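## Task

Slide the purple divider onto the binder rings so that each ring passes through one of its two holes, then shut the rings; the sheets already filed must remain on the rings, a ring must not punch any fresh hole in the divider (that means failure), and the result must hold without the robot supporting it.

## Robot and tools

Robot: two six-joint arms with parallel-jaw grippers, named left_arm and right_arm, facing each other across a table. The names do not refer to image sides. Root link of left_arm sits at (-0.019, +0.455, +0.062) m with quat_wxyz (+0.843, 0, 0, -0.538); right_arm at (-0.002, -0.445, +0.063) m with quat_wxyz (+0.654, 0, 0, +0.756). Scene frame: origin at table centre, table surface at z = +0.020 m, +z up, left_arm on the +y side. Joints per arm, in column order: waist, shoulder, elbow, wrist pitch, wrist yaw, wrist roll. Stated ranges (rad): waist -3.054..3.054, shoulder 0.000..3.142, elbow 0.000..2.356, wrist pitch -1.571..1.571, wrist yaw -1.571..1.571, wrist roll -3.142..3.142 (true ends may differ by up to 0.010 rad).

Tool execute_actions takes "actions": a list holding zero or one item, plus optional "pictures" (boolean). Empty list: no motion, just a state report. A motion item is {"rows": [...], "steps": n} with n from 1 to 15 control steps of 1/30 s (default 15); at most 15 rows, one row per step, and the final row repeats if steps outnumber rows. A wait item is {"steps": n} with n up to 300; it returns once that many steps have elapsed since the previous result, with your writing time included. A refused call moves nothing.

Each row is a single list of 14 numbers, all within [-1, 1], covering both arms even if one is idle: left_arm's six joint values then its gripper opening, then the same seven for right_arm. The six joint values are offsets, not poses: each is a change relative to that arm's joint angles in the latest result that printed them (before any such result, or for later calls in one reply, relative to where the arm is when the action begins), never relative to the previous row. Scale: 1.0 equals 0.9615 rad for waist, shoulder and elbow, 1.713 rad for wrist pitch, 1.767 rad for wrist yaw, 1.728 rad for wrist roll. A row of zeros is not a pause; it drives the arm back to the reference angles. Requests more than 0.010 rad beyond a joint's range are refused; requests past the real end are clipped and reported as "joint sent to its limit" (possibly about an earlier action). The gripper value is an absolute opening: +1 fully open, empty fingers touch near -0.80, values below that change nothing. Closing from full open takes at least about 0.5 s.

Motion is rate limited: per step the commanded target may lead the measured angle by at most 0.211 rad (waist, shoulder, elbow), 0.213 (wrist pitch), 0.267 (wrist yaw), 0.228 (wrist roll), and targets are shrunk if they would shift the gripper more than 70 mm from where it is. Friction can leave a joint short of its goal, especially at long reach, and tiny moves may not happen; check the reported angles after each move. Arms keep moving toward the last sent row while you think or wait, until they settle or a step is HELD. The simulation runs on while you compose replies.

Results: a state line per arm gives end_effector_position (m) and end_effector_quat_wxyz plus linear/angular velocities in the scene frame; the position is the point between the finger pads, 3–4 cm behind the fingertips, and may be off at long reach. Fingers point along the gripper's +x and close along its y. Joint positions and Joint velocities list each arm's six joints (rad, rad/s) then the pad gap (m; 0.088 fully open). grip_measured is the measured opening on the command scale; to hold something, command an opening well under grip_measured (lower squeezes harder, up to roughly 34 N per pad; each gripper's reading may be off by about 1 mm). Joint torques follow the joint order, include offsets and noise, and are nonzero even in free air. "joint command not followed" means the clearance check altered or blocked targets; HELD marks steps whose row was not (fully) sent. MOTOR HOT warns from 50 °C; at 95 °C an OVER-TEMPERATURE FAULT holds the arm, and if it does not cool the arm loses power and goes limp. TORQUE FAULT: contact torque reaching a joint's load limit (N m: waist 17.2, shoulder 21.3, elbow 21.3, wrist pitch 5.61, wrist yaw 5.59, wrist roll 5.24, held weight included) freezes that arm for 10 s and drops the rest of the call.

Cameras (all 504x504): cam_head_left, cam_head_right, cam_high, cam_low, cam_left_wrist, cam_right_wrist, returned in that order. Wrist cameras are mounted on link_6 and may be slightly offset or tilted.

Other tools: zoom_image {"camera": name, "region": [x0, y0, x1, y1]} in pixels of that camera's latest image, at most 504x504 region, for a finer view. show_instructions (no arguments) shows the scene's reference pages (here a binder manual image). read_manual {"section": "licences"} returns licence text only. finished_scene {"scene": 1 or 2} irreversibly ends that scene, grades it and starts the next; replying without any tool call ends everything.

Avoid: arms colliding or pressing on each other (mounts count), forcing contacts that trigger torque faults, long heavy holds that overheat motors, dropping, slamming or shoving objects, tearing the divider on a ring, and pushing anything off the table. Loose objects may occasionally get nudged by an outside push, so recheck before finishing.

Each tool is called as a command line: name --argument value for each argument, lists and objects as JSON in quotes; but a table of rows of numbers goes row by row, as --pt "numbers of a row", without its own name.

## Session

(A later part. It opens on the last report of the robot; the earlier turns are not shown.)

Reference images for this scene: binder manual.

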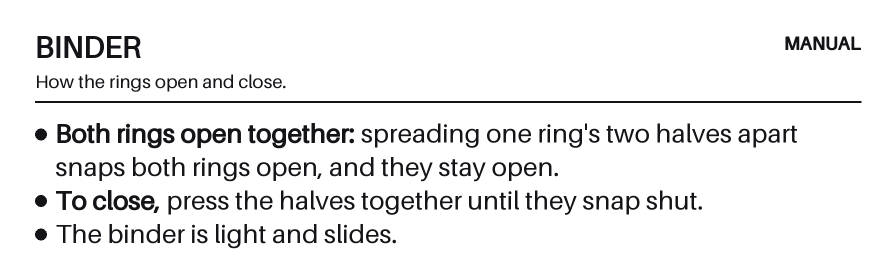

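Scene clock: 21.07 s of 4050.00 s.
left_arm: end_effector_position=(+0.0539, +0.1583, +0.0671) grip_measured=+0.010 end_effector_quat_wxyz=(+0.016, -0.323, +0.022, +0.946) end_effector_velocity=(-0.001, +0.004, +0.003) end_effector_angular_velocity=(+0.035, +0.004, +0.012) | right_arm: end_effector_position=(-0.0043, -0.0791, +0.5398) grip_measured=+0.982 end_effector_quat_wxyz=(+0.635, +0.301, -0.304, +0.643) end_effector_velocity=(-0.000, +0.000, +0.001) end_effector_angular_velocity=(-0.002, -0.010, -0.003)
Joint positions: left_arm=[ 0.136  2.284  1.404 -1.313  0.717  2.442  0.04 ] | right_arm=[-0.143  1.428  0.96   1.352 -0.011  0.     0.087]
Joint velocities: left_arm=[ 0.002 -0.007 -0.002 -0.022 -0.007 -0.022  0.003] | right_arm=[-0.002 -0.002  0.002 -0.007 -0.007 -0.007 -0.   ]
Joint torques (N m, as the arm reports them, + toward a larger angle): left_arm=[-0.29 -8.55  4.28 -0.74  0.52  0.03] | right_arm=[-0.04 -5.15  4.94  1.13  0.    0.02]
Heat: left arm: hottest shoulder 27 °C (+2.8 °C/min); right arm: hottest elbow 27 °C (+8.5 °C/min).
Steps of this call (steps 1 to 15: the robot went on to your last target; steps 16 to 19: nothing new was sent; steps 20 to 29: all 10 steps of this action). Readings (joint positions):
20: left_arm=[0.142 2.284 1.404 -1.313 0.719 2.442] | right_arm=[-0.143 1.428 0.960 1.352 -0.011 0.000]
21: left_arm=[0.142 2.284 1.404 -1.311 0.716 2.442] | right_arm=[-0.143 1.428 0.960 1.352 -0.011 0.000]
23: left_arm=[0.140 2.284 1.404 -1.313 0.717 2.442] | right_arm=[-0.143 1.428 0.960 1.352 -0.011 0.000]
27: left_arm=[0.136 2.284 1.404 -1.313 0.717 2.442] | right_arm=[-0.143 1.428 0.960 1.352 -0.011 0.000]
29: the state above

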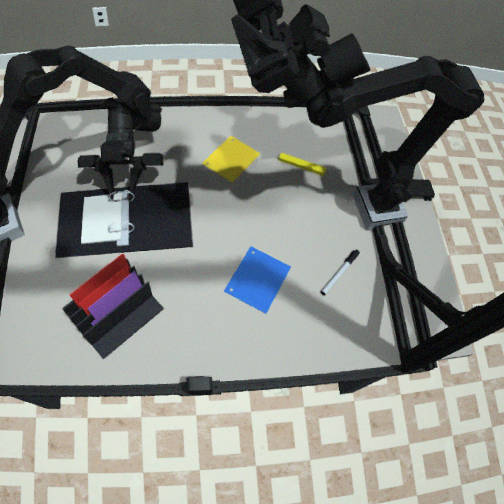

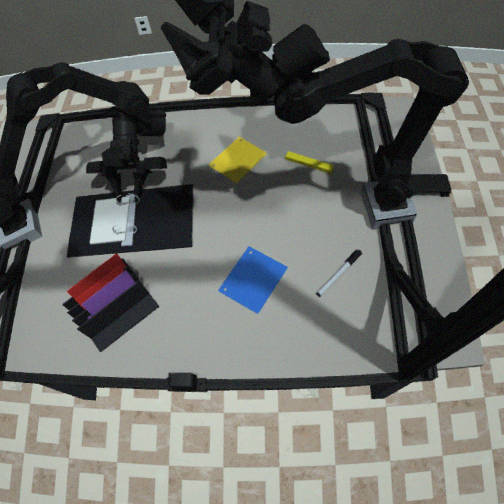

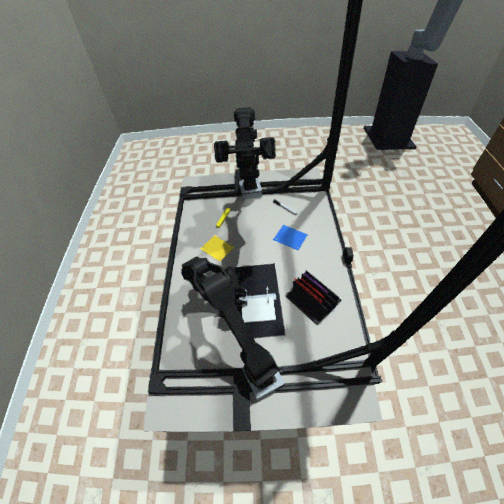

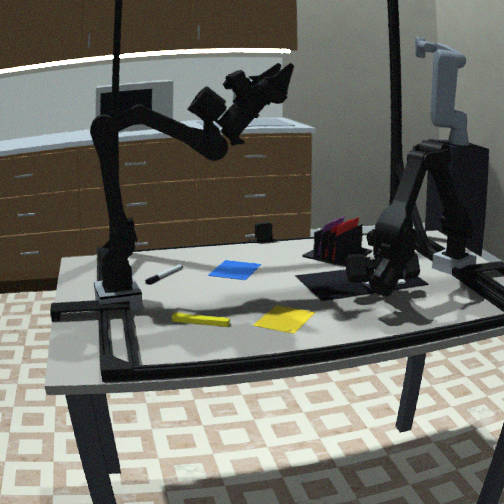

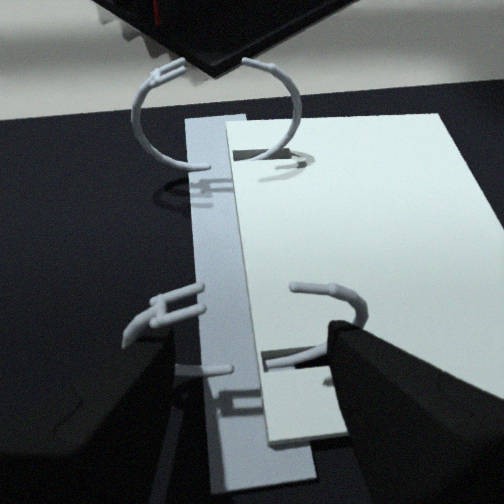

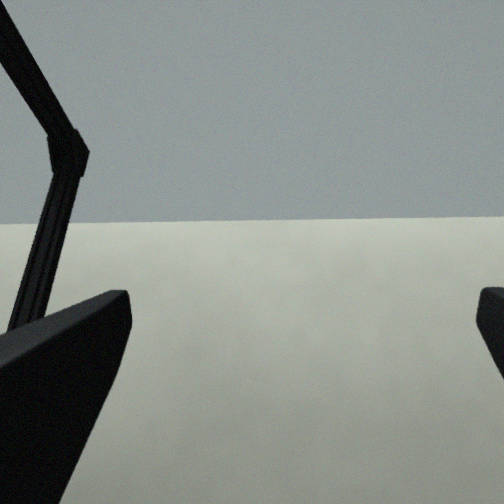

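execute_actions --actions '[{"rows":[[0,0,0,0,0,0,-0.3,0,0,0,0,0,0,1],[0,0,0,0,0,0,-0.3,0,0,0,0,0,0,1],[0,0,0,0,0,0,-0.3,0,0,0,0,0,0,1],[0.08,0,0,0,0,0,-0.3,0,0,0,0,0,0,1],[0.08,0,0,0,0,0,-0.3,0,0,0,0,0,0,1],[0.08,0,0,0,0,0,-0.3,0,0,0,0,0,0,1],[0.08,0,0,0,0,0,-0.3,0,0,0,0,0,0,1],[0.08,0,0,0,0,0,-0.3,0,0,0,0,0,0,1],[0.08,-0.42,0.27,-0.015,0,0,-0.3,0,0,0,0,0,0,1],[0.08,-0.42,0.27,-0.015,0,0,-0.3,0,0,0,0,0,0,1],[0.08,-0.42,0.27,-0.015,0,0,-0.3,0,0,0,0,0,0,1],[0.08,-0.42,0.27,-0.015,0,0,-0.3,0,0,0,0,0,0,1],[0.08,-0.42,0.27,-0.015,0,0,-0.3,0,0,0,0,0,0,1],[0.08,-0.42,0.27,-0.015,0,0,-0.3,0,0,0,0,0,0,1],[-0.3,-0.42,0.27,-0.015,-0.408,-0.354,-0.3,0,0,0,0,0,0,1]]}]' --pictures false

execute_actions --actions '[{"steps":25}]' --pictures false

execute_actions --actions '[{"rows":[[-0.94,0,0,0,0,0,-0.3,0,0,0,0,0,0,1],[-0.94,0,0,0,0,0,-0.3,0,0,0,0,0,0,1],[-0.94,0,0,0,0,0,-0.3,0,0,0,0,0,0,1],[-0.94,0,0,0,0,0,-0.3,0,0,0,0,0,0,1],[-0.94,0,0,0,0,0,-0.3,0,0,0,0,0,0,1],[-0.94,0,0,0,0,0,-0.3,0,0,0,0,0,0,1],[-0.94,0,0,0,0,0,-0.3,0,0,0,0,0,0,1],[-0.94,0,0,0,0,0,-0.3,0,0,0,0,0,0,1],[-0.94,0,0,0,0,0,-0.3,0,0,0,0,0,0,1],[-0.94,0,0,0,0,0,-0.3,0,0,0,0,0,0,1],[-0.94,0,0,0,0,0,-0.3,0,0,0,0,0,0,1],[-0.94,0,0,0,0,0,-0.3,0.03,0.93,-0.07,0,0,0,1]]}]' --pictures false

execute_actions --actions '[{"steps":40}]'

Scene clock: 28.23 s of 4050.00 s.
left_arm: end_effector_position=(+0.1045, +0.1256, +0.1295) grip_measured=-0.294 end_effector_quat_wxyz=(-0.047, -0.408, +0.106, +0.906) end_effector_velocity=(+0.105, -0.070, +0.300) end_effector_angular_velocity=(+0.388, -2.000, -0.018) | right_arm: end_effector_position=(-0.0043, -0.0791, +0.5398) grip_measured=+0.982 end_effector_quat_wxyz=(+0.635, +0.301, -0.304, +0.643) end_effector_velocity=(-0.002, +0.001, -0.001) end_effector_angular_velocity=(-0.008, -0.003, +0.028)
Joint positions: left_arm=[ 0.2    2.138  1.555 -1.324  0.689  2.417  0.025] | right_arm=[-0.143  1.428  0.96   1.352 -0.011  0.     0.087]
Joint velocities: left_arm=[-0.422 -1.018  0.676 -0.007 -1.604 -1.282 -0.002] | right_arm=[-0.002 -0.002 -0.002 -0.007 -0.022  0.022  0.   ]
Joint torques (N m, as the arm reports them, + toward a larger angle): left_arm=[ -6.54 -10.19   5.87  -0.72   0.3   -0.06] | right_arm=[-0.01 -5.11  5.01  1.13 -0.01  0.02]
Heat: left arm: hottest shoulder 29 °C (+6.4 °C/min); right arm: hottest elbow 27 °C (+6.4 °C/min).
Steps of this call (steps 1 to 15: the robot went on to your last target; steps 16 to 90: nothing new was sent; then 3.67 s passed at rest; steps 91 to 105: all 15 steps of this action). Readings (joint positions):
91: left_arm=[0.136 2.284 1.404 -1.313 0.716 2.442] | right_arm=[-0.143 1.428 0.960 1.352 -0.011 0.000]
92: left_arm=[0.136 2.284 1.404 -1.313 0.716 2.442] | right_arm=[-0.143 1.428 0.960 1.352 -0.011 0.000]
94: left_arm=[0.139 2.284 1.404 -1.313 0.717 2.442] | right_arm=[-0.143 1.428 0.960 1.352 -0.011 0.000]
98: left_arm=[0.190 2.284 1.404 -1.313 0.717 2.442] | right_arm=[-0.143 1.428 0.960 1.352 -0.011 0.000]
105: the state above

Scene clock: 29.07 s of 4050.00 s.
left_arm: end_effector_position=(+0.0806, +0.1142, +0.1998) grip_measured=-0.300 end_effector_quat_wxyz=(+0.008, +0.706, +0.007, -0.708) end_effector_velocity=(+0.002, +0.009, -0.001) end_effector_angular_velocity=(+0.050, -0.023, +0.020) | right_arm: end_effector_position=(-0.0043, -0.0791, +0.5398) grip_measured=+0.982 end_effector_quat_wxyz=(+0.635, +0.301, -0.304, +0.643) end_effector_velocity=(-0.000, +0.002, -0.003) end_effector_angular_velocity=(-0.012, -0.010, -0.003)
Joint positions: left_arm=[-0.149  1.889  1.656 -1.337  0.002  1.835  0.024] | right_arm=[-0.143  1.428  0.96   1.352 -0.011  0.     0.087]
Joint velocities: left_arm=[-0.002  0.002 -0.002 -0.037 -0.037 -0.022  0.   ] | right_arm=[-0.002  0.002 -0.002 -0.007 -0.007 -0.007 -0.   ]
Joint torques (N m, as the arm reports them, + toward a larger angle): left_arm=[-0.44 -8.91  7.65  0.14 -0.06 -0.14] | right_arm=[ 0.01 -5.22  4.99  1.13  0.   -0.01]
Heat: left arm: hottest shoulder 29 °C (+6.2 °C/min); right arm: hottest elbow 27 °C (+6.2 °C/min).
Steps of this call (steps 1 to 25: the robot went on to your last target). Readings (joint positions):
1: left_arm=[0.179 2.104 1.575 -1.324 0.637 2.378] | right_arm=[-0.143 1.428 0.960 1.352 -0.011 0.000]
2: left_arm=[0.148 2.069 1.591 -1.326 0.593 2.339] | right_arm=[-0.143 1.428 0.960 1.352 -0.011 0.000]
4: left_arm=[0.067 2.000 1.617 -1.330 0.489 2.249] | right_arm=[-0.143 1.428 0.960 1.352 -0.011 0.000]
8: left_arm=[-0.102 1.909 1.652 -1.335 0.264 2.047] | right_arm=[-0.143 1.428 0.960 1.352 -0.011 0.000]
25: the state above

Scene clock: 29.57 s of 4050.00 s.
left_arm: end_effector_position=(-0.1319, +0.1183, +0.1998) grip_measured=-0.300 end_effector_quat_wxyz=(-0.204, +0.677, -0.205, -0.676) end_effector_velocity=(-0.439, +0.149, +0.000) end_effector_angular_velocity=(+0.009, +0.005, -1.294) | right_arm: end_effector_position=(-0.0074, -0.0555, +0.5145) grip_measured=+0.982 end_effector_quat_wxyz=(+0.642, +0.281, -0.282, +0.655) end_effector_velocity=(-0.032, +0.291, -0.350) end_effector_angular_velocity=(-1.004, -0.010, +0.081)
Joint positions: left_arm=[-0.758  1.889  1.656 -1.337 -0.002  1.834  0.024] | right_arm=[-0.135  1.495  0.955  1.359 -0.011  0.     0.087]
Joint velocities: left_arm=[-1.302 -0.002 -0.002 -0.007  0.007 -0.007 -0.   ] | right_arm=[ 0.071  0.755 -0.139 -0.11  -0.007  0.007 -0.   ]
Joint torques (N m, as the arm reports them, + toward a larger angle): left_arm=[-0.17 -8.05  6.86  0.32  0.16  0.01] | right_arm=[ 0.45 -3.48  3.11  0.89 -0.01  0.02]
Heat: left arm: hottest shoulder 29 °C (+6.1 °C/min); right arm: hottest elbow 27 °C (+6.1 °C/min).
Steps of this call (steps 1 to 15: all 15 steps of this action). Readings (joint positions):
1: left_arm=[-0.157 1.889 1.656 -1.337 -0.007 1.834] | right_arm=[-0.143 1.428 0.960 1.352 -0.011 0.000]
2: left_arm=[-0.186 1.889 1.656 -1.337 -0.012 1.834] | right_arm=[-0.143 1.428 0.960 1.352 -0.011 0.000]
4: left_arm=[-0.270 1.889 1.656 -1.337 -0.006 1.834] | right_arm=[-0.143 1.428 0.960 1.352 -0.011 0.000]
8: left_arm=[-0.453 1.889 1.656 -1.337 -0.002 1.835] | right_arm=[-0.143 1.428 0.960 1.352 -0.011 0.000]
15: the state above

Scene clock: 30.90 s of 4050.00 s.
left_arm: end_effector_position=(-0.2246, +0.1653, +0.1999) grip_measured=-0.300 end_effector_quat_wxyz=(-0.300, +0.638, -0.301, -0.641) end_effector_velocity=(-0.004, +0.001, -0.001) end_effector_angular_velocity=(+0.002, +0.007, -0.015) | right_arm: end_effector_position=(-0.0177, +0.0671, +0.1146) grip_measured=+0.982 end_effector_quat_wxyz=(+0.693, -0.023, +0.023, +0.720) end_effector_velocity=(+0.002, -0.001, -0.005) end_effector_angular_velocity=(-0.006, -0.023, -0.008)
Joint positions: left_arm=[-1.049  1.889  1.657 -1.337  0.004  1.834  0.024] | right_arm=[-0.117  2.31   0.895  1.35  -0.011  0.     0.087]
Joint velocities: left_arm=[-0.007  0.002 -0.002  0.007  0.007  0.007 -0.   ] | right_arm=[-0.002  0.012 -0.002  0.007  0.007 -0.022 -0.   ]
Joint torques (N m, as the arm reports them, + toward a larger angle): left_arm=[-0.34 -7.98  6.78  0.33 -0.01  0.01] | right_arm=[ 0.29 -7.88  2.8   2.18 -0.04  0.03]
Heat: left arm: hottest shoulder 29 °C (+5.8 °C/min); right arm: hottest elbow 27 °C (+5.8 °C/min).
Steps of this call (steps 1 to 40: the robot went on to your last target). Readings (joint positions):
1: left_arm=[-0.801 1.889 1.656 -1.337 -0.002 1.834] | right_arm=[-0.133 1.522 0.949 1.356 -0.011 0.000]
2: left_arm=[-0.844 1.889 1.656 -1.337 -0.002 1.834] | right_arm=[-0.131 1.550 0.943 1.355 -0.011 0.000]
4: left_arm=[-0.929 1.889 1.656 -1.337 -0.000 1.834] | right_arm=[-0.128 1.609 0.932 1.353 -0.011 0.000]
8: left_arm=[-1.029 1.889 1.656 -1.337 0.004 1.834] | right_arm=[-0.124 1.724 0.921 1.353 -0.011 0.000]
40: the state above

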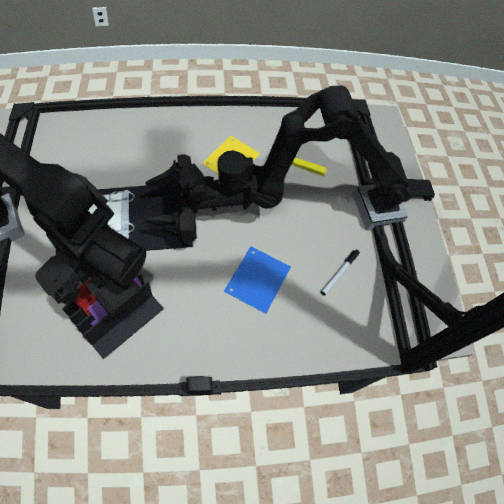

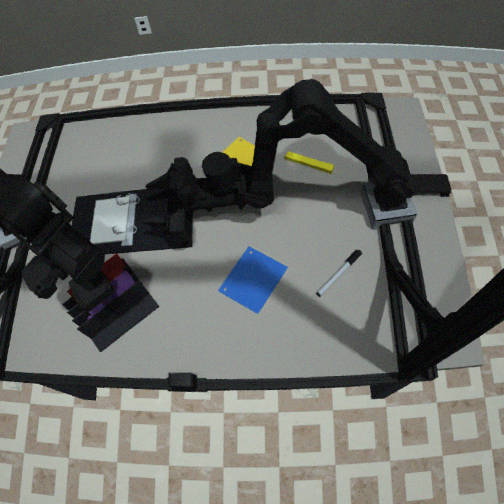

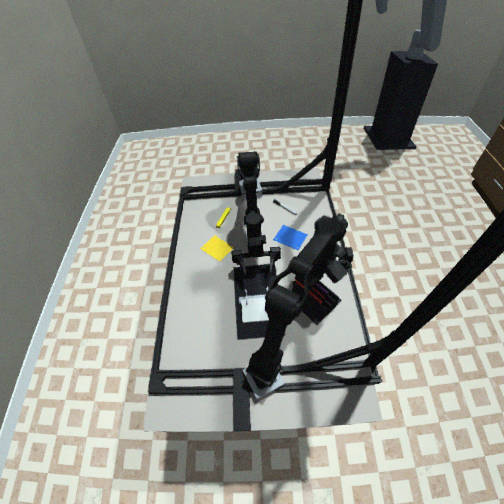

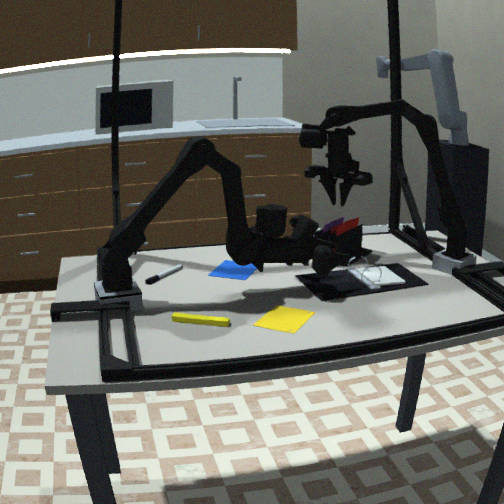

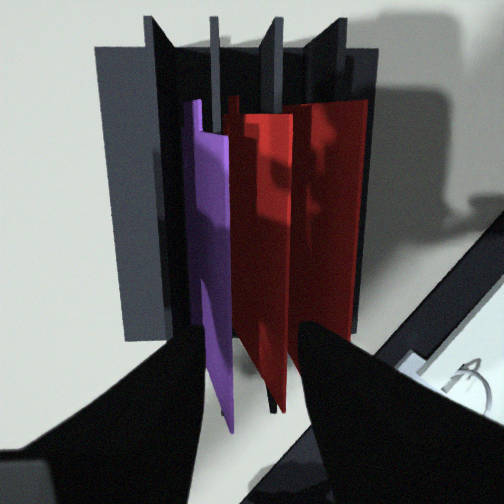

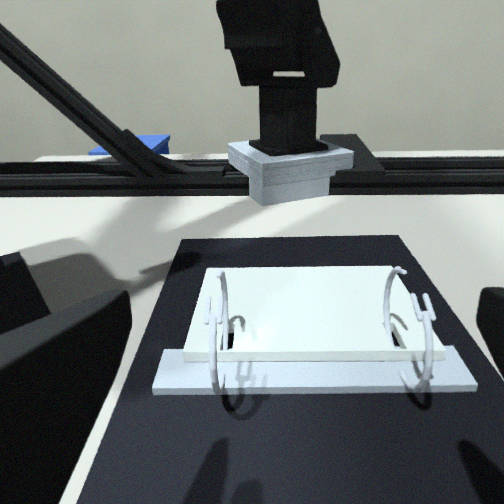

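execute_actions --actions '[{"rows":[[0,0.052,-0.118,0.085,0,0,-0.42,0,0,0,0,0,0,1]]}]' --pictures false

execute_actions --actions '[{"steps":8}]'

zoom_image --camera "cam_low" --region '[300, 190, 380, 270]'

Scene clock: 33.20 s of 4050.00 s.
left_arm: end_effector_position=(-0.2296, +0.1586, +0.1622) grip_measured=-0.418 end_effector_quat_wxyz=(-0.299, +0.638, -0.303, -0.642) end_effector_velocity=(+0.003, +0.007, -0.005) end_effector_angular_velocity=(+0.018, -0.021, +0.000) | right_arm: end_effector_position=(-0.0177, +0.0671, +0.1140) grip_measured=+0.982 end_effector_quat_wxyz=(+0.693, -0.024, +0.023, +0.720) end_effector_velocity=(-0.002, -0.001, -0.000) end_effector_angular_velocity=(+0.002, +0.009, +0.019)
Joint positions: left_arm=[-1.05   1.927  1.558 -1.196  0.004  1.834  0.019] | right_arm=[-0.117  2.311  0.895  1.35  -0.011  0.     0.087]
Joint velocities: left_arm=[-0.007 -0.002 -0.022 -0.007 -0.007 -0.007 -0.001] | right_arm=[-0.002  0.002 -0.002  0.007 -0.022  0.007 -0.   ]
Joint torques (N m, as the arm reports them, + toward a larger angle): left_arm=[-0.01 -7.09  5.05  0.48  0.06  0.  ] | right_arm=[ 0.01 -9.29  2.97  2.04 -0.04  0.02]
Heat: left arm: hottest shoulder 30 °C (+7.2 °C/min); right arm: hottest elbow 27 °C (+5.4 °C/min).
Steps of this call (steps 1 to 15: the robot went on to your last target; steps 16 to 54: nothing new was sent; steps 55 to 69: all 15 steps of this action). Readings (joint positions):
55: left_arm=[-1.050 1.890 1.645 -1.316 0.004 1.834] | right_arm=[-0.117 2.311 0.895 1.350 -0.011 0.000]
56: left_arm=[-1.050 1.890 1.629 -1.283 0.004 1.834] | right_arm=[-0.117 2.311 0.895 1.350 -0.011 0.000]
58: left_arm=[-1.050 1.899 1.602 -1.243 0.004 1.834] | right_arm=[-0.117 2.311 0.895 1.350 -0.011 0.000]
62: left_arm=[-1.050 1.924 1.565 -1.212 0.004 1.834] | right_arm=[-0.117 2.311 0.895 1.350 -0.011 0.000]
69: the state above

Scene clock: 33.47 s of 4050.00 s.
left_arm: end_effector_position=(-0.2296, +0.1585, +0.1618) grip_measured=-0.420 end_effector_quat_wxyz=(-0.299, +0.638, -0.303, -0.642) end_effector_velocity=(-0.000, +0.003, +0.004) end_effector_angular_velocity=(+0.002, +0.007, +0.005) | right_arm: end_effector_position=(-0.0177, +0.0671, +0.1140) grip_measured=+0.982 end_effector_quat_wxyz=(+0.693, -0.024, +0.023, +0.720) end_effector_velocity=(+0.000, -0.001, +0.003) end_effector_angular_velocity=(+0.008, -0.021, +0.006)
Joint positions: left_arm=[-1.05   1.927  1.557 -1.194  0.004  1.834  0.018] | right_arm=[-0.117  2.311  0.895  1.35  -0.011  0.     0.087]
Joint velocities: left_arm=[-0.002 -0.012 -0.002 -0.007  0.007 -0.007 -0.   ] | right_arm=[-0.002 -0.007 -0.007  0.007 -0.007 -0.022  0.   ]
Joint torques (N m, as the arm reports them, + toward a larger angle): left_arm=[-0.01 -7.04  4.96  0.53  0.06 -0.02] | right_arm=[-0.01 -9.29  3.03  2.04 -0.02  0.02]
Heat: left arm: hottest shoulder 30 °C (+7.2 °C/min); right arm: hottest elbow 27 °C (+5.4 °C/min).
Steps of this call (steps 1 to 8: the robot went on to your last target). Readings (joint positions):
1: left_arm=[-1.050 1.927 1.558 -1.196 0.004 1.834] | right_arm=[-0.117 2.311 0.895 1.350 -0.011 0.000]
2: left_arm=[-1.050 1.927 1.557 -1.195 0.004 1.834] | right_arm=[-0.117 2.311 0.895 1.350 -0.011 0.000]
4: left_arm=[-1.050 1.927 1.557 -1.194 0.004 1.834] | right_arm=[-0.117 2.311 0.895 1.350 -0.011 0.000]
8: the state above

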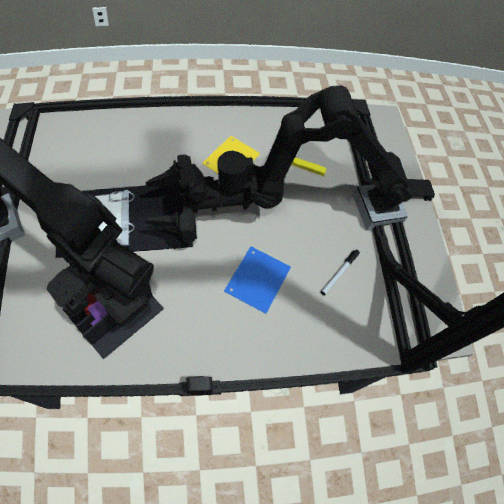

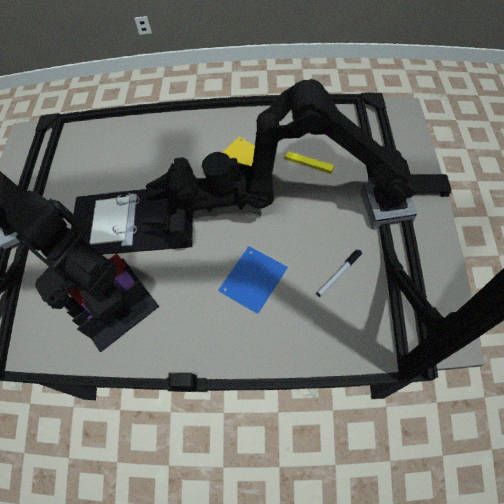

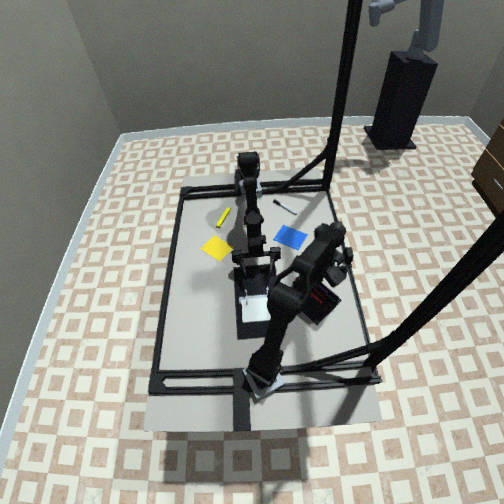

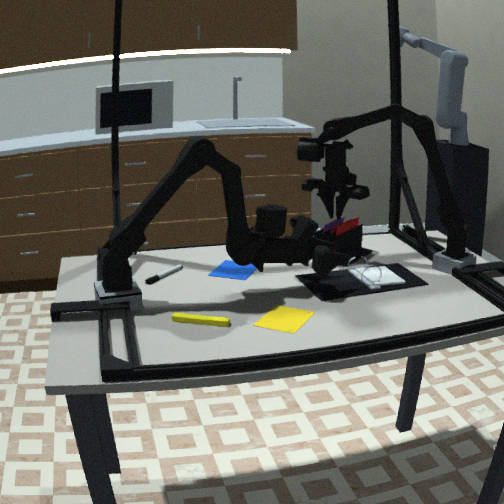

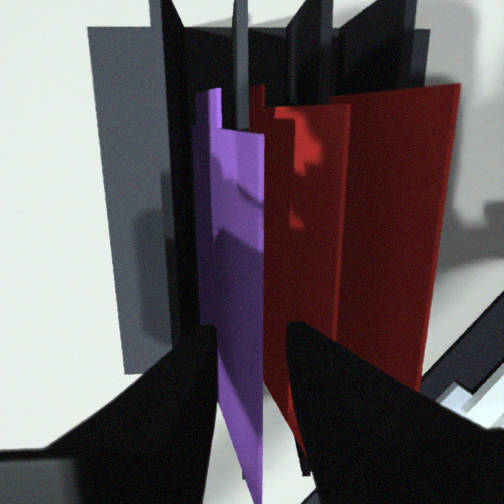

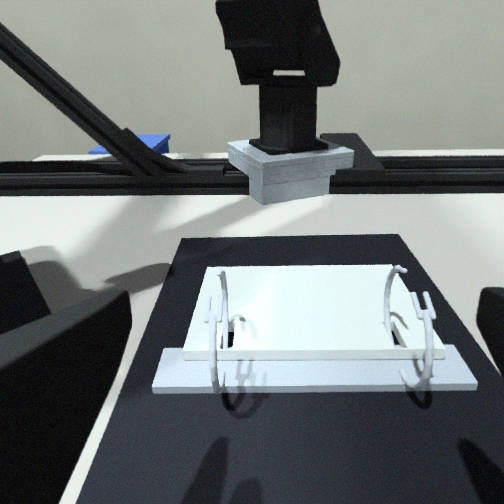

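Region (300, 190, 380, 270) of cam_low's 504x504 image, scaled by 6.300, with more detail than that image has.

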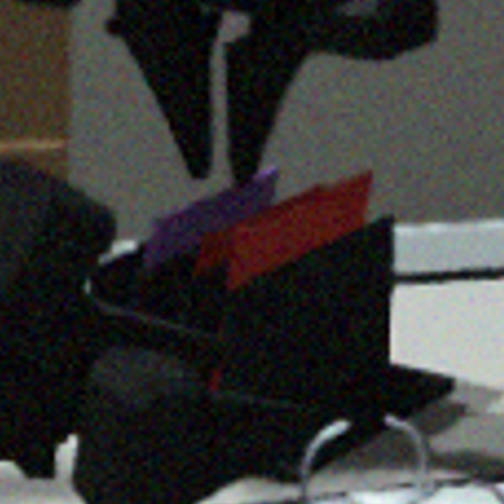

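execute_actions --actions '[{"rows":[[0,0,-0.104,0.052,0,0,-0.42,0,0,0,0,0,0,1]]}]' --pictures false

execute_actions --actions '[{"rows":[[0,0,0,0.016,0,0,-0.55,0,0,0,0,0,0,1],[0,0,0,0.016,0,0,-0.55,0,0,0,0,0,0,1],[0,0,0,0.016,0,0,-0.65,0,0,0,0,0,0,1],[0,0,0,0.016,0,0,-0.65,0,0,0,0,0,0,1],[0,0,0,0.016,0,0,-1,0,0,0,0,0,0,1]]}]'

execute_actions --actions '[{"rows":[[0,0,0.06,-0.03,0,0,-1,0,0,0,0,0,0,1],[0,0,0.1,-0.052,0,0,-1,0,0,0,0,0,0,1],[0,0,0.14,-0.075,0,0,-1,0,0,0,0,0,0,1],[0,0,0.18,-0.098,0,0,-1,0,0,0,0,0,0,1],[0,0,0.22,-0.121,0,0,-1,0,0,0,0,0,0,1],[0,0,0.26,-0.144,0,0,-1,0,0,0,0,0,0,1],[0,0,0.30,-0.167,0,0,-1,0,0,0,0,0,0,1],[0,0,0.34,-0.19,0,0,-1,0,0,0,0,0,0,1],[0,0,0.38,-0.213,0,0,-1,0,0,0,0,0,0,1],[0,0,0.42,-0.236,0,0,-1,0,0,0,0,0,0,1],[0,0,0.46,-0.265,0,0,-1,0,0,0,0,0,0,1]]}]' --pictures false

execute_actions --actions '[{"steps":10}]'

Scene clock: 38.43 s of 4050.00 s.
left_arm: end_effector_position=(-0.2275, +0.1615, +0.1414) grip_measured=-0.420 end_effector_quat_wxyz=(-0.298, +0.638, -0.304, -0.642) end_effector_velocity=(+0.004, +0.005, -0.005) end_effector_angular_velocity=(+0.018, -0.021, +0.005) | right_arm: end_effector_position=(-0.0177, +0.0671, +0.1140) grip_measured=+0.982 end_effector_quat_wxyz=(+0.693, -0.024, +0.023, +0.720) end_effector_velocity=(-0.002, -0.001, -0.001) end_effector_angular_velocity=(-0.007, -0.007, +0.010)
Joint positions: left_arm=[-1.05   1.925  1.471 -1.109  0.004  1.834  0.018] | right_arm=[-0.117  2.311  0.895  1.35  -0.011  0.     0.087]
Joint velocities: left_arm=[-0.002  0.002 -0.017 -0.007 -0.007 -0.007 -0.   ] | right_arm=[ 0.002 -0.002 -0.002 -0.007 -0.007 -0.007  0.   ]
Joint torques (N m, as the arm reports them, + toward a larger angle): left_arm=[-0.01 -7.96  4.97  0.53  0.06 -0.01] | right_arm=[-0.01 -9.14  2.92  2.04 -0.02  0.03]
Heat: left arm: hottest shoulder 30 °C (+6.2 °C/min); right arm: hottest shoulder 27 °C (+4.7 °C/min).
Steps of this call (steps 1 to 15: the robot went on to your last target; steps 16 to 90: nothing new was sent; then 1.47 s passed at rest; steps 91 to 105: all 15 steps of this action). Readings (joint positions):
91: left_arm=[-1.050 1.927 1.546 -1.178 0.004 1.834] | right_arm=[-0.117 2.311 0.895 1.350 -0.011 0.000]
92: left_arm=[-1.050 1.926 1.531 -1.158 0.004 1.834] | right_arm=[-0.117 2.311 0.895 1.350 -0.011 0.000]
94: left_arm=[-1.050 1.926 1.505 -1.138 0.004 1.834] | right_arm=[-0.117 2.311 0.895 1.350 -0.011 0.000]
98: left_arm=[-1.050 1.925 1.477 -1.118 0.004 1.834] | right_arm=[-0.117 2.311 0.895 1.350 -0.011 0.000]
105: the state above

Scene clock: 38.93 s of 4050.00 s.
left_arm: end_effector_position=(-0.2315, +0.1564, +0.1430) grip_measured=-0.762 end_effector_quat_wxyz=(-0.287, +0.635, -0.314, -0.644) end_effector_velocity=(+0.005, +0.003, +0.000) end_effector_angular_velocity=(+0.005, -0.031, -0.009) | right_arm: end_effector_position=(-0.0177, +0.0671, +0.1140) grip_measured=+0.982 end_effector_quat_wxyz=(+0.693, -0.024, +0.023, +0.720) end_effector_velocity=(+0.002, +0.001, +0.000) end_effector_angular_velocity=(-0.001, -0.037, -0.007)
Joint positions: left_arm=[-1.05   1.923  1.474 -1.082  0.006  1.835  0.002] | right_arm=[-0.117  2.311  0.895  1.35  -0.011  0.     0.087]
Joint velocities: left_arm=[-0.002 -0.002 -0.002 -0.022 -0.022  0.007 -0.   ] | right_arm=[-0.002 -0.002  0.002 -0.007  0.007 -0.037 -0.   ]
Joint torques (N m, as the arm reports them, + toward a larger angle): left_arm=[ 0.03 -7.96  6.42  0.45  0.01 -0.01] | right_arm=[ 0.03 -9.16  2.97  2.03 -0.01  0.01]
Heat: left arm: hottest shoulder 30 °C (+6.2 °C/min); right arm: hottest shoulder 27 °C (+4.6 °C/min).
Steps of this call (steps 1 to 15: all 15 steps of this action). Readings (joint positions):
1: left_arm=[-1.050 1.925 1.471 -1.106 0.004 1.834] | right_arm=[-0.117 2.311 0.895 1.350 -0.011 0.000]
2: left_arm=[-1.050 1.926 1.471 -1.100 0.004 1.834] | right_arm=[-0.117 2.311 0.895 1.350 -0.011 0.000]
4: left_arm=[-1.050 1.925 1.471 -1.091 0.004 1.834] | right_arm=[-0.117 2.311 0.895 1.350 -0.011 0.000]
8: left_arm=[-1.050 1.923 1.474 -1.079 0.007 1.835] | right_arm=[-0.117 2.311 0.895 1.350 -0.011 0.000]
15: the state above

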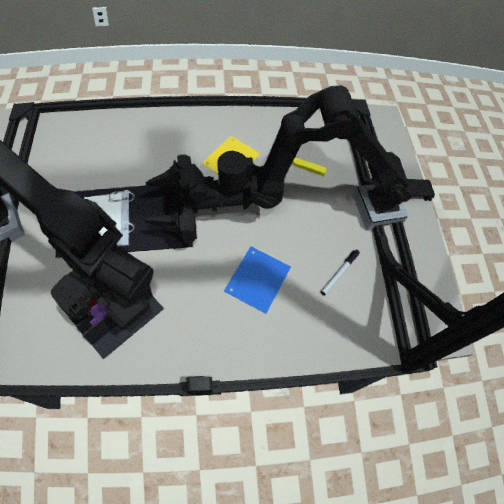

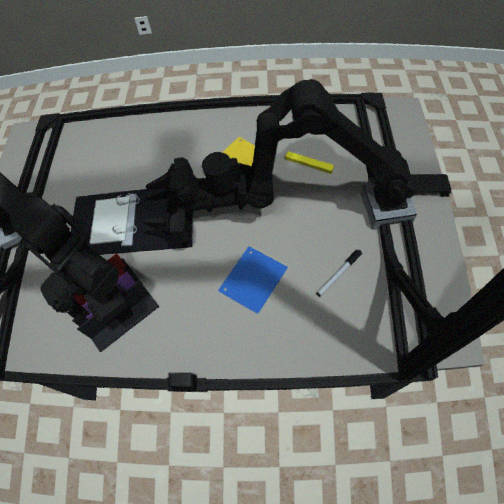

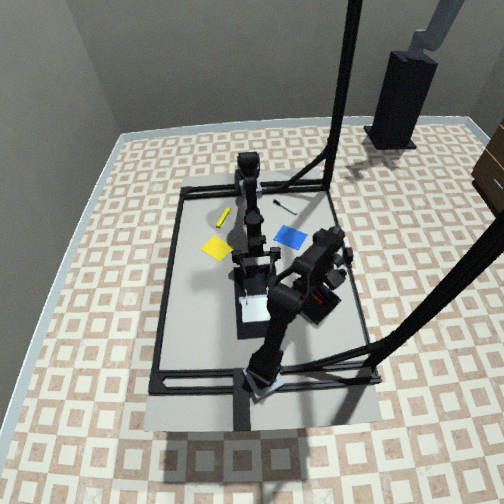

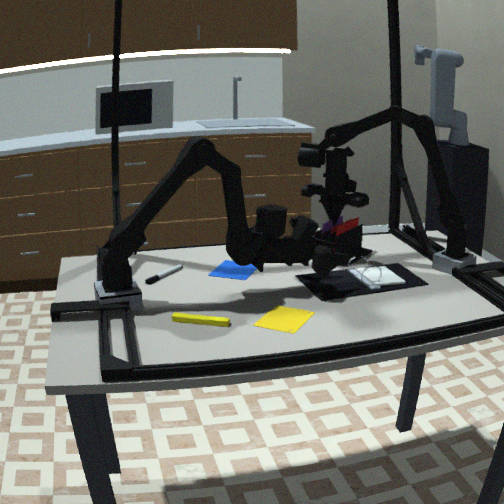

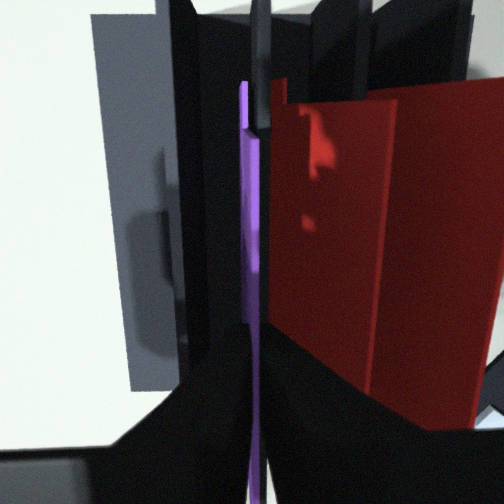

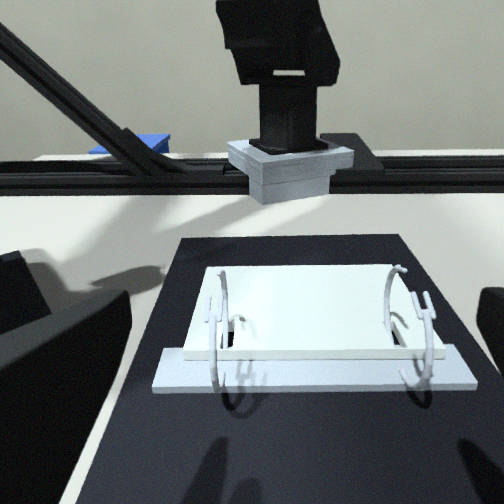

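Scene clock: 39.43 s of 4050.00 s.
left_arm: end_effector_position=(-0.2313, +0.1568, +0.2441) grip_measured=-0.762 end_effector_quat_wxyz=(-0.288, +0.635, -0.314, -0.644) end_effector_velocity=(+0.014, +0.019, +0.099) end_effector_angular_velocity=(-0.006, -0.004, +0.005) | right_arm: end_effector_position=(-0.0177, +0.0671, +0.1140) grip_measured=+0.982 end_effector_quat_wxyz=(+0.693, -0.024, +0.023, +0.720) end_effector_velocity=(+0.000, -0.000, +0.002) end_effector_angular_velocity=(+0.008, -0.007, +0.005)
Joint positions: left_arm=[-1.05   1.92   1.873 -1.487  0.007  1.835  0.002] | right_arm=[-0.117  2.311  0.895  1.35  -0.011  0.     0.087]
Joint velocities: left_arm=[-0.002 -0.022  0.369 -0.388 -0.007 -0.007  0.   ] | right_arm=[-0.002 -0.002 -0.002  0.007 -0.007 -0.007  0.   ]
Joint torques (N m, as the arm reports them, + toward a larger angle): left_arm=[-0.03 -7.7   6.74  0.17  0.06 -0.02] | right_arm=[ 0.02 -9.19  2.97  2.05 -0.03  0.02]
Heat: left arm: hottest shoulder 30 °C (+6.1 °C/min); right arm: hottest shoulder 27 °C (+4.6 °C/min).
Steps of this call (steps 1 to 15: all 15 steps of this action). Readings (joint positions):
1: left_arm=[-1.050 1.923 1.479 -1.088 0.006 1.835] | right_arm=[-0.117 2.311 0.895 1.350 -0.011 0.000]
2: left_arm=[-1.050 1.923 1.491 -1.105 0.006 1.835] | right_arm=[-0.117 2.311 0.895 1.350 -0.011 0.000]
4: left_arm=[-1.050 1.924 1.534 -1.157 0.007 1.835] | right_arm=[-0.117 2.311 0.895 1.350 -0.011 0.000]
8: left_arm=[-1.050 1.924 1.671 -1.281 0.007 1.835] | right_arm=[-0.117 2.311 0.895 1.350 -0.011 0.000]
15: the state above

Scene clock: 39.77 s of 4050.00 s.
left_arm: end_effector_position=(-0.2289, +0.1602, +0.2520) grip_measured=-0.762 end_effector_quat_wxyz=(-0.292, +0.636, -0.310, -0.644) end_effector_velocity=(+0.005, -0.001, +0.005) end_effector_angular_velocity=(-0.011, -0.019, +0.010) | right_arm: end_effector_position=(-0.0177, +0.0671, +0.1140) grip_measured=+0.982 end_effector_quat_wxyz=(+0.693, -0.024, +0.023, +0.720) end_effector_velocity=(+0.000, -0.001, -0.001) end_effector_angular_velocity=(-0.007, -0.007, +0.005)
Joint positions: left_arm=[-1.05   1.92   1.906 -1.53   0.007  1.835  0.002] | right_arm=[-0.117  2.311  0.895  1.35  -0.011  0.     0.087]
Joint velocities: left_arm=[ 0.002 -0.002  0.017 -0.022 -0.022 -0.007 -0.   ] | right_arm=[-0.002 -0.002 -0.002 -0.007 -0.007 -0.007 -0.   ]
Joint torques (N m, as the arm reports them, + toward a larger angle): left_arm=[-0.02 -7.89  7.88  0.18  0.07 -0.02] | right_arm=[ 0.07 -9.14  2.97  2.05 -0.05  0.02]
Heat: left arm: hottest shoulder 30 °C (+6.0 °C/min); right arm: hottest shoulder 27 °C (+4.5 °C/min).
Steps of this call (steps 1 to 10: the robot went on to your last target). Readings (joint positions):
1: left_arm=[-1.050 1.920 1.883 -1.498 0.007 1.835] | right_arm=[-0.117 2.311 0.895 1.350 -0.011 0.000]
2: left_arm=[-1.050 1.920 1.890 -1.506 0.007 1.835] | right_arm=[-0.117 2.311 0.895 1.350 -0.011 0.000]
4: left_arm=[-1.050 1.920 1.896 -1.518 0.007 1.835] | right_arm=[-0.117 2.311 0.895 1.350 -0.011 0.000]
8: left_arm=[-1.050 1.920 1.904 -1.528 0.007 1.835] | right_arm=[-0.117 2.311 0.895 1.350 -0.011 0.000]
10: the state above

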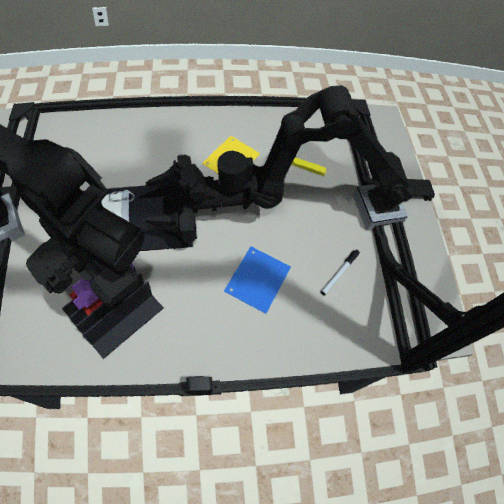

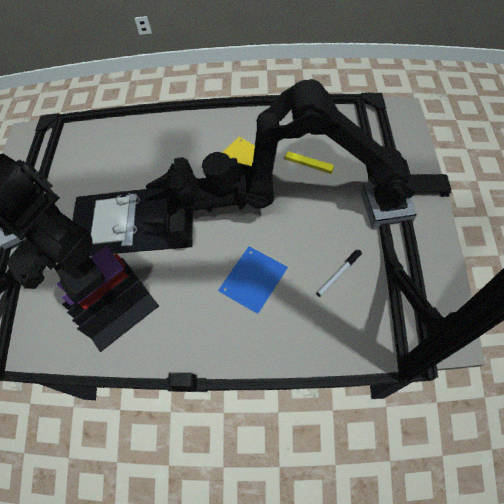

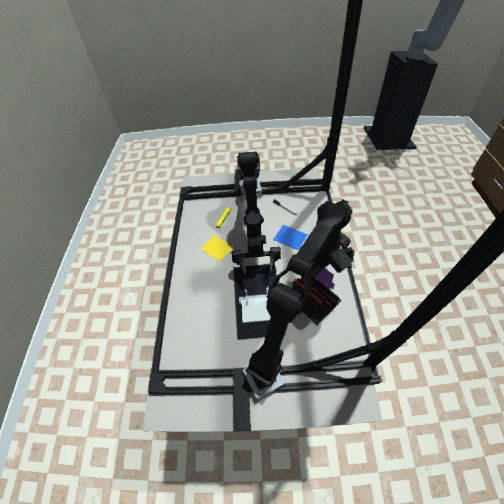

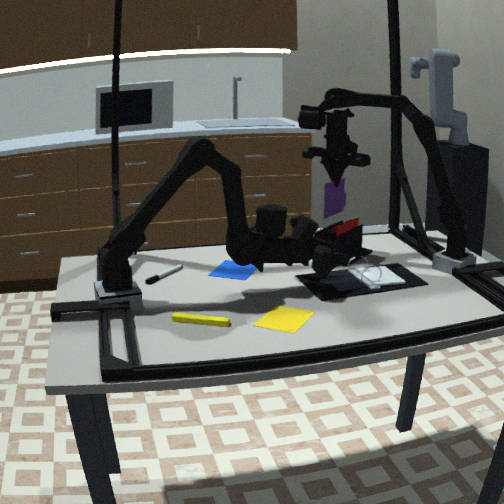

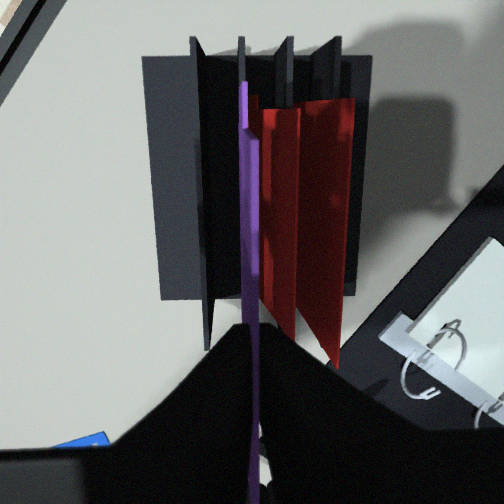

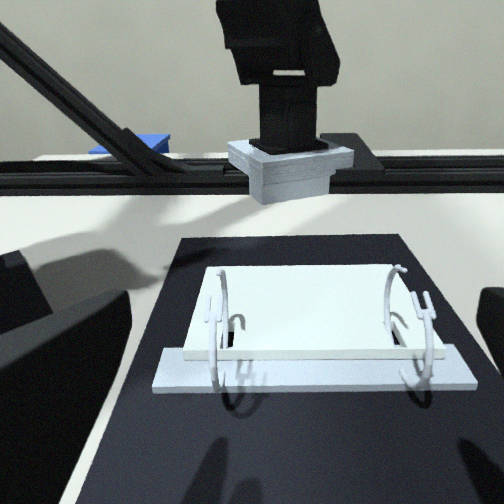

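execute_actions --actions '[{"rows":[[0.62,-0.27,-0.3,0,0,-0.205,-1,0,0,0,0,0,0,1],[0.62,-0.27,-0.3,0,0,-0.205,-1,0,0,0,0,0,0,1],[0.62,-0.27,-0.3,0,0,-0.205,-1,0,0,0,0,0,0,1],[0.62,-0.27,-0.3,0,0,-0.205,-1,0,0,0,0,0,0,1],[0.62,-0.27,-0.3,0,0,-0.205,-1,0,0,0,0,0,0,1],[0.62,-0.27,-0.3,0,0,-0.205,-1,0,0,0,0,0,0,1],[0.62,-0.27,-0.3,0,0,-0.205,-1,0,0,0,0,0,0,1],[0.62,-0.27,-0.3,0,0,-0.205,-1,0,0,0,0,0,0,1],[0.62,-0.27,-0.3,0,0,-0.205,-1,0,0,0,0,0,0,1],[0.62,-0.27,-0.3,0,0,-0.205,-1,0,0,0,0,0,0,1],[0.62,-0.27,-0.3,0,0,-0.205,-1,0,0,0,0,0,0,1],[0.62,-0.27,-0.3,0,0,-0.205,-1,0,0,0,0,0,0,1],[0.62,-0.27,-0.528,0.129,0,-0.205,-1,0,0,0,0,0,0,1]]}]' --pictures false

execute_actions --actions '[{"steps":25}]'

Scene clock: 44.23 s of 4050.00 s.
left_arm: end_effector_position=(-0.0388, +0.1524, +0.2425) grip_measured=-0.762 end_effector_quat_wxyz=(+0.020, +0.704, -0.010, -0.710) end_effector_velocity=(+0.139, +0.042, -0.278) end_effector_angular_velocity=(+0.358, -0.039, +0.548) | right_arm: end_effector_position=(-0.0177, +0.0671, +0.1138) grip_measured=+0.982 end_effector_quat_wxyz=(+0.693, -0.024, +0.023, +0.720) end_effector_velocity=(+0.000, +0.001, +0.000) end_effector_angular_velocity=(-0.002, -0.021, +0.006)
Joint positions: left_arm=[-0.497  1.66   1.547 -1.414  0.005  1.494  0.002] | right_arm=[-0.117  2.312  0.895  1.35  -0.011  0.     0.087]
Joint velocities: left_arm=[ 0.437 -0.032 -1.131  0.74  -0.022 -0.11  -0.   ] | right_arm=[-0.002 -0.002  0.002 -0.007 -0.007 -0.022  0.   ]
Joint torques (N m, as the arm reports them, + toward a larger angle): left_arm=[-1.16 -5.8   3.83  0.41  0.14 -0.07] | right_arm=[-0.01 -9.19  2.99  2.05 -0.02  0.02]
Heat: left arm: hottest shoulder 31 °C (+6.8 °C/min); right arm: hottest shoulder 28 °C (+5.4 °C/min).
Steps of this call (steps 1 to 30: the robot went on to your last target; steps 31 to 119: nothing new was sent; steps 120 to 134: all 15 steps of this action). Readings (joint positions):
120: left_arm=[-1.044 1.906 1.893 -1.525 0.012 1.810] | right_arm=[-0.117 2.312 0.895 1.350 -0.011 0.000]
121: left_arm=[-1.022 1.882 1.859 -1.522 0.016 1.769] | right_arm=[-0.117 2.312 0.895 1.350 -0.011 0.000]
123: left_arm=[-0.949 1.823 1.788 -1.532 0.013 1.691] | right_arm=[-0.117 2.312 0.895 1.350 -0.011 0.000]
127: left_arm=[-0.767 1.715 1.691 -1.532 0.011 1.559] | right_arm=[-0.117 2.312 0.895 1.350 -0.011 0.000]
134: the state above

Scene clock: 45.07 s of 4050.00 s.
left_arm: end_effector_position=(-0.0267, +0.1569, +0.2071) grip_measured=-0.762 end_effector_quat_wxyz=(+0.025, +0.705, +0.021, -0.709) end_effector_velocity=(+0.003, -0.001, +0.000) end_effector_angular_velocity=(-0.008, -0.022, +0.005) | right_arm: end_effector_position=(-0.0177, +0.0671, +0.1138) grip_measured=+0.982 end_effector_quat_wxyz=(+0.693, -0.024, +0.023, +0.720) end_effector_velocity=(+0.002, -0.000, +0.004) end_effector_angular_velocity=(+0.013, -0.007, -0.009)
Joint positions: left_arm=[-0.457  1.664  1.412 -1.312  0.006  1.483  0.002] | right_arm=[-0.117  2.312  0.895  1.35  -0.011  0.     0.087]
Joint velocities: left_arm=[-0.002 -0.002 -0.002  0.007 -0.022 -0.007 -0.   ] | right_arm=[-0.002 -0.007 -0.002  0.007  0.007 -0.007 -0.   ]
Joint torques (N m, as the arm reports them, + toward a larger angle): left_arm=[ 0.28 -6.7   5.17  0.56  0.1  -0.1 ] | right_arm=[-0.02 -9.21  3.    2.04 -0.01  0.01]
Heat: left arm: hottest shoulder 31 °C (+6.7 °C/min); right arm: hottest shoulder 28 °C (+5.3 °C/min).
Steps of this call (steps 1 to 25: the robot went on to your last target). Readings (joint positions):
1: left_arm=[-0.485 1.660 1.513 -1.392 0.005 1.492] | right_arm=[-0.117 2.312 0.895 1.350 -0.011 0.000]
2: left_arm=[-0.478 1.661 1.482 -1.374 0.005 1.490] | right_arm=[-0.117 2.312 0.895 1.350 -0.011 0.000]
4: left_arm=[-0.470 1.664 1.443 -1.350 0.005 1.487] | right_arm=[-0.117 2.312 0.895 1.350 -0.011 0.000]
8: left_arm=[-0.462 1.664 1.424 -1.323 0.006 1.484] | right_arm=[-0.117 2.312 0.895 1.350 -0.011 0.000]
25: the state above

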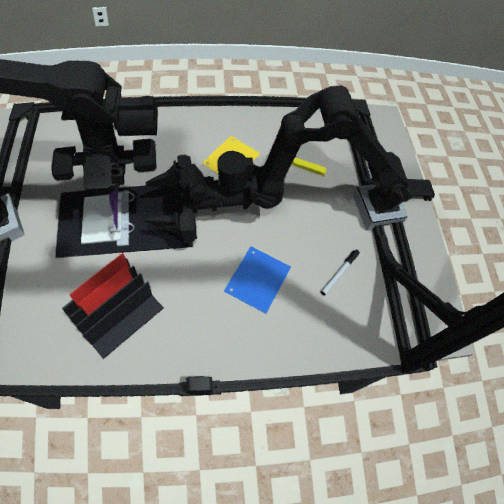

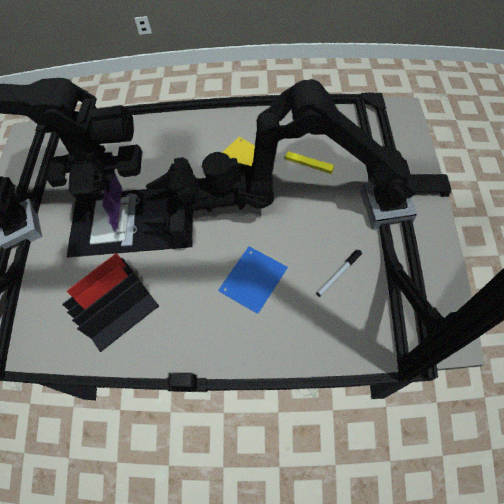

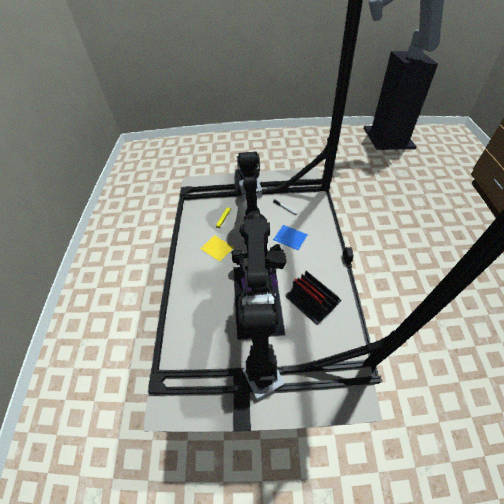

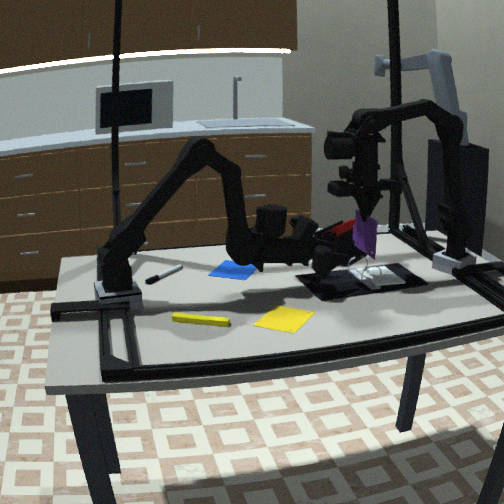

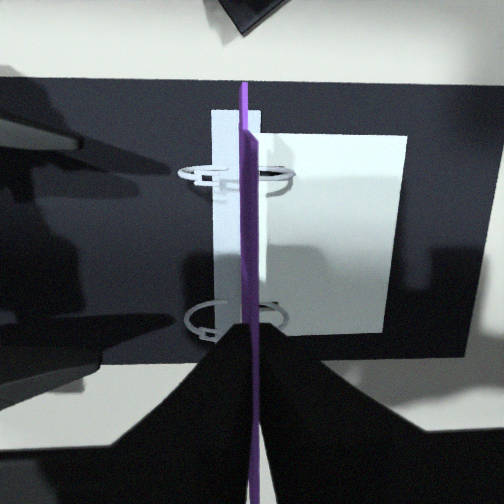

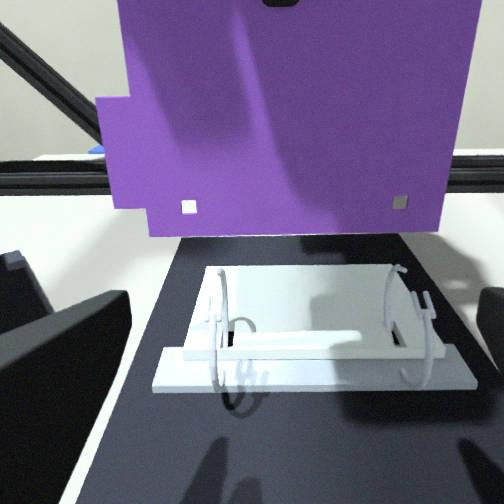

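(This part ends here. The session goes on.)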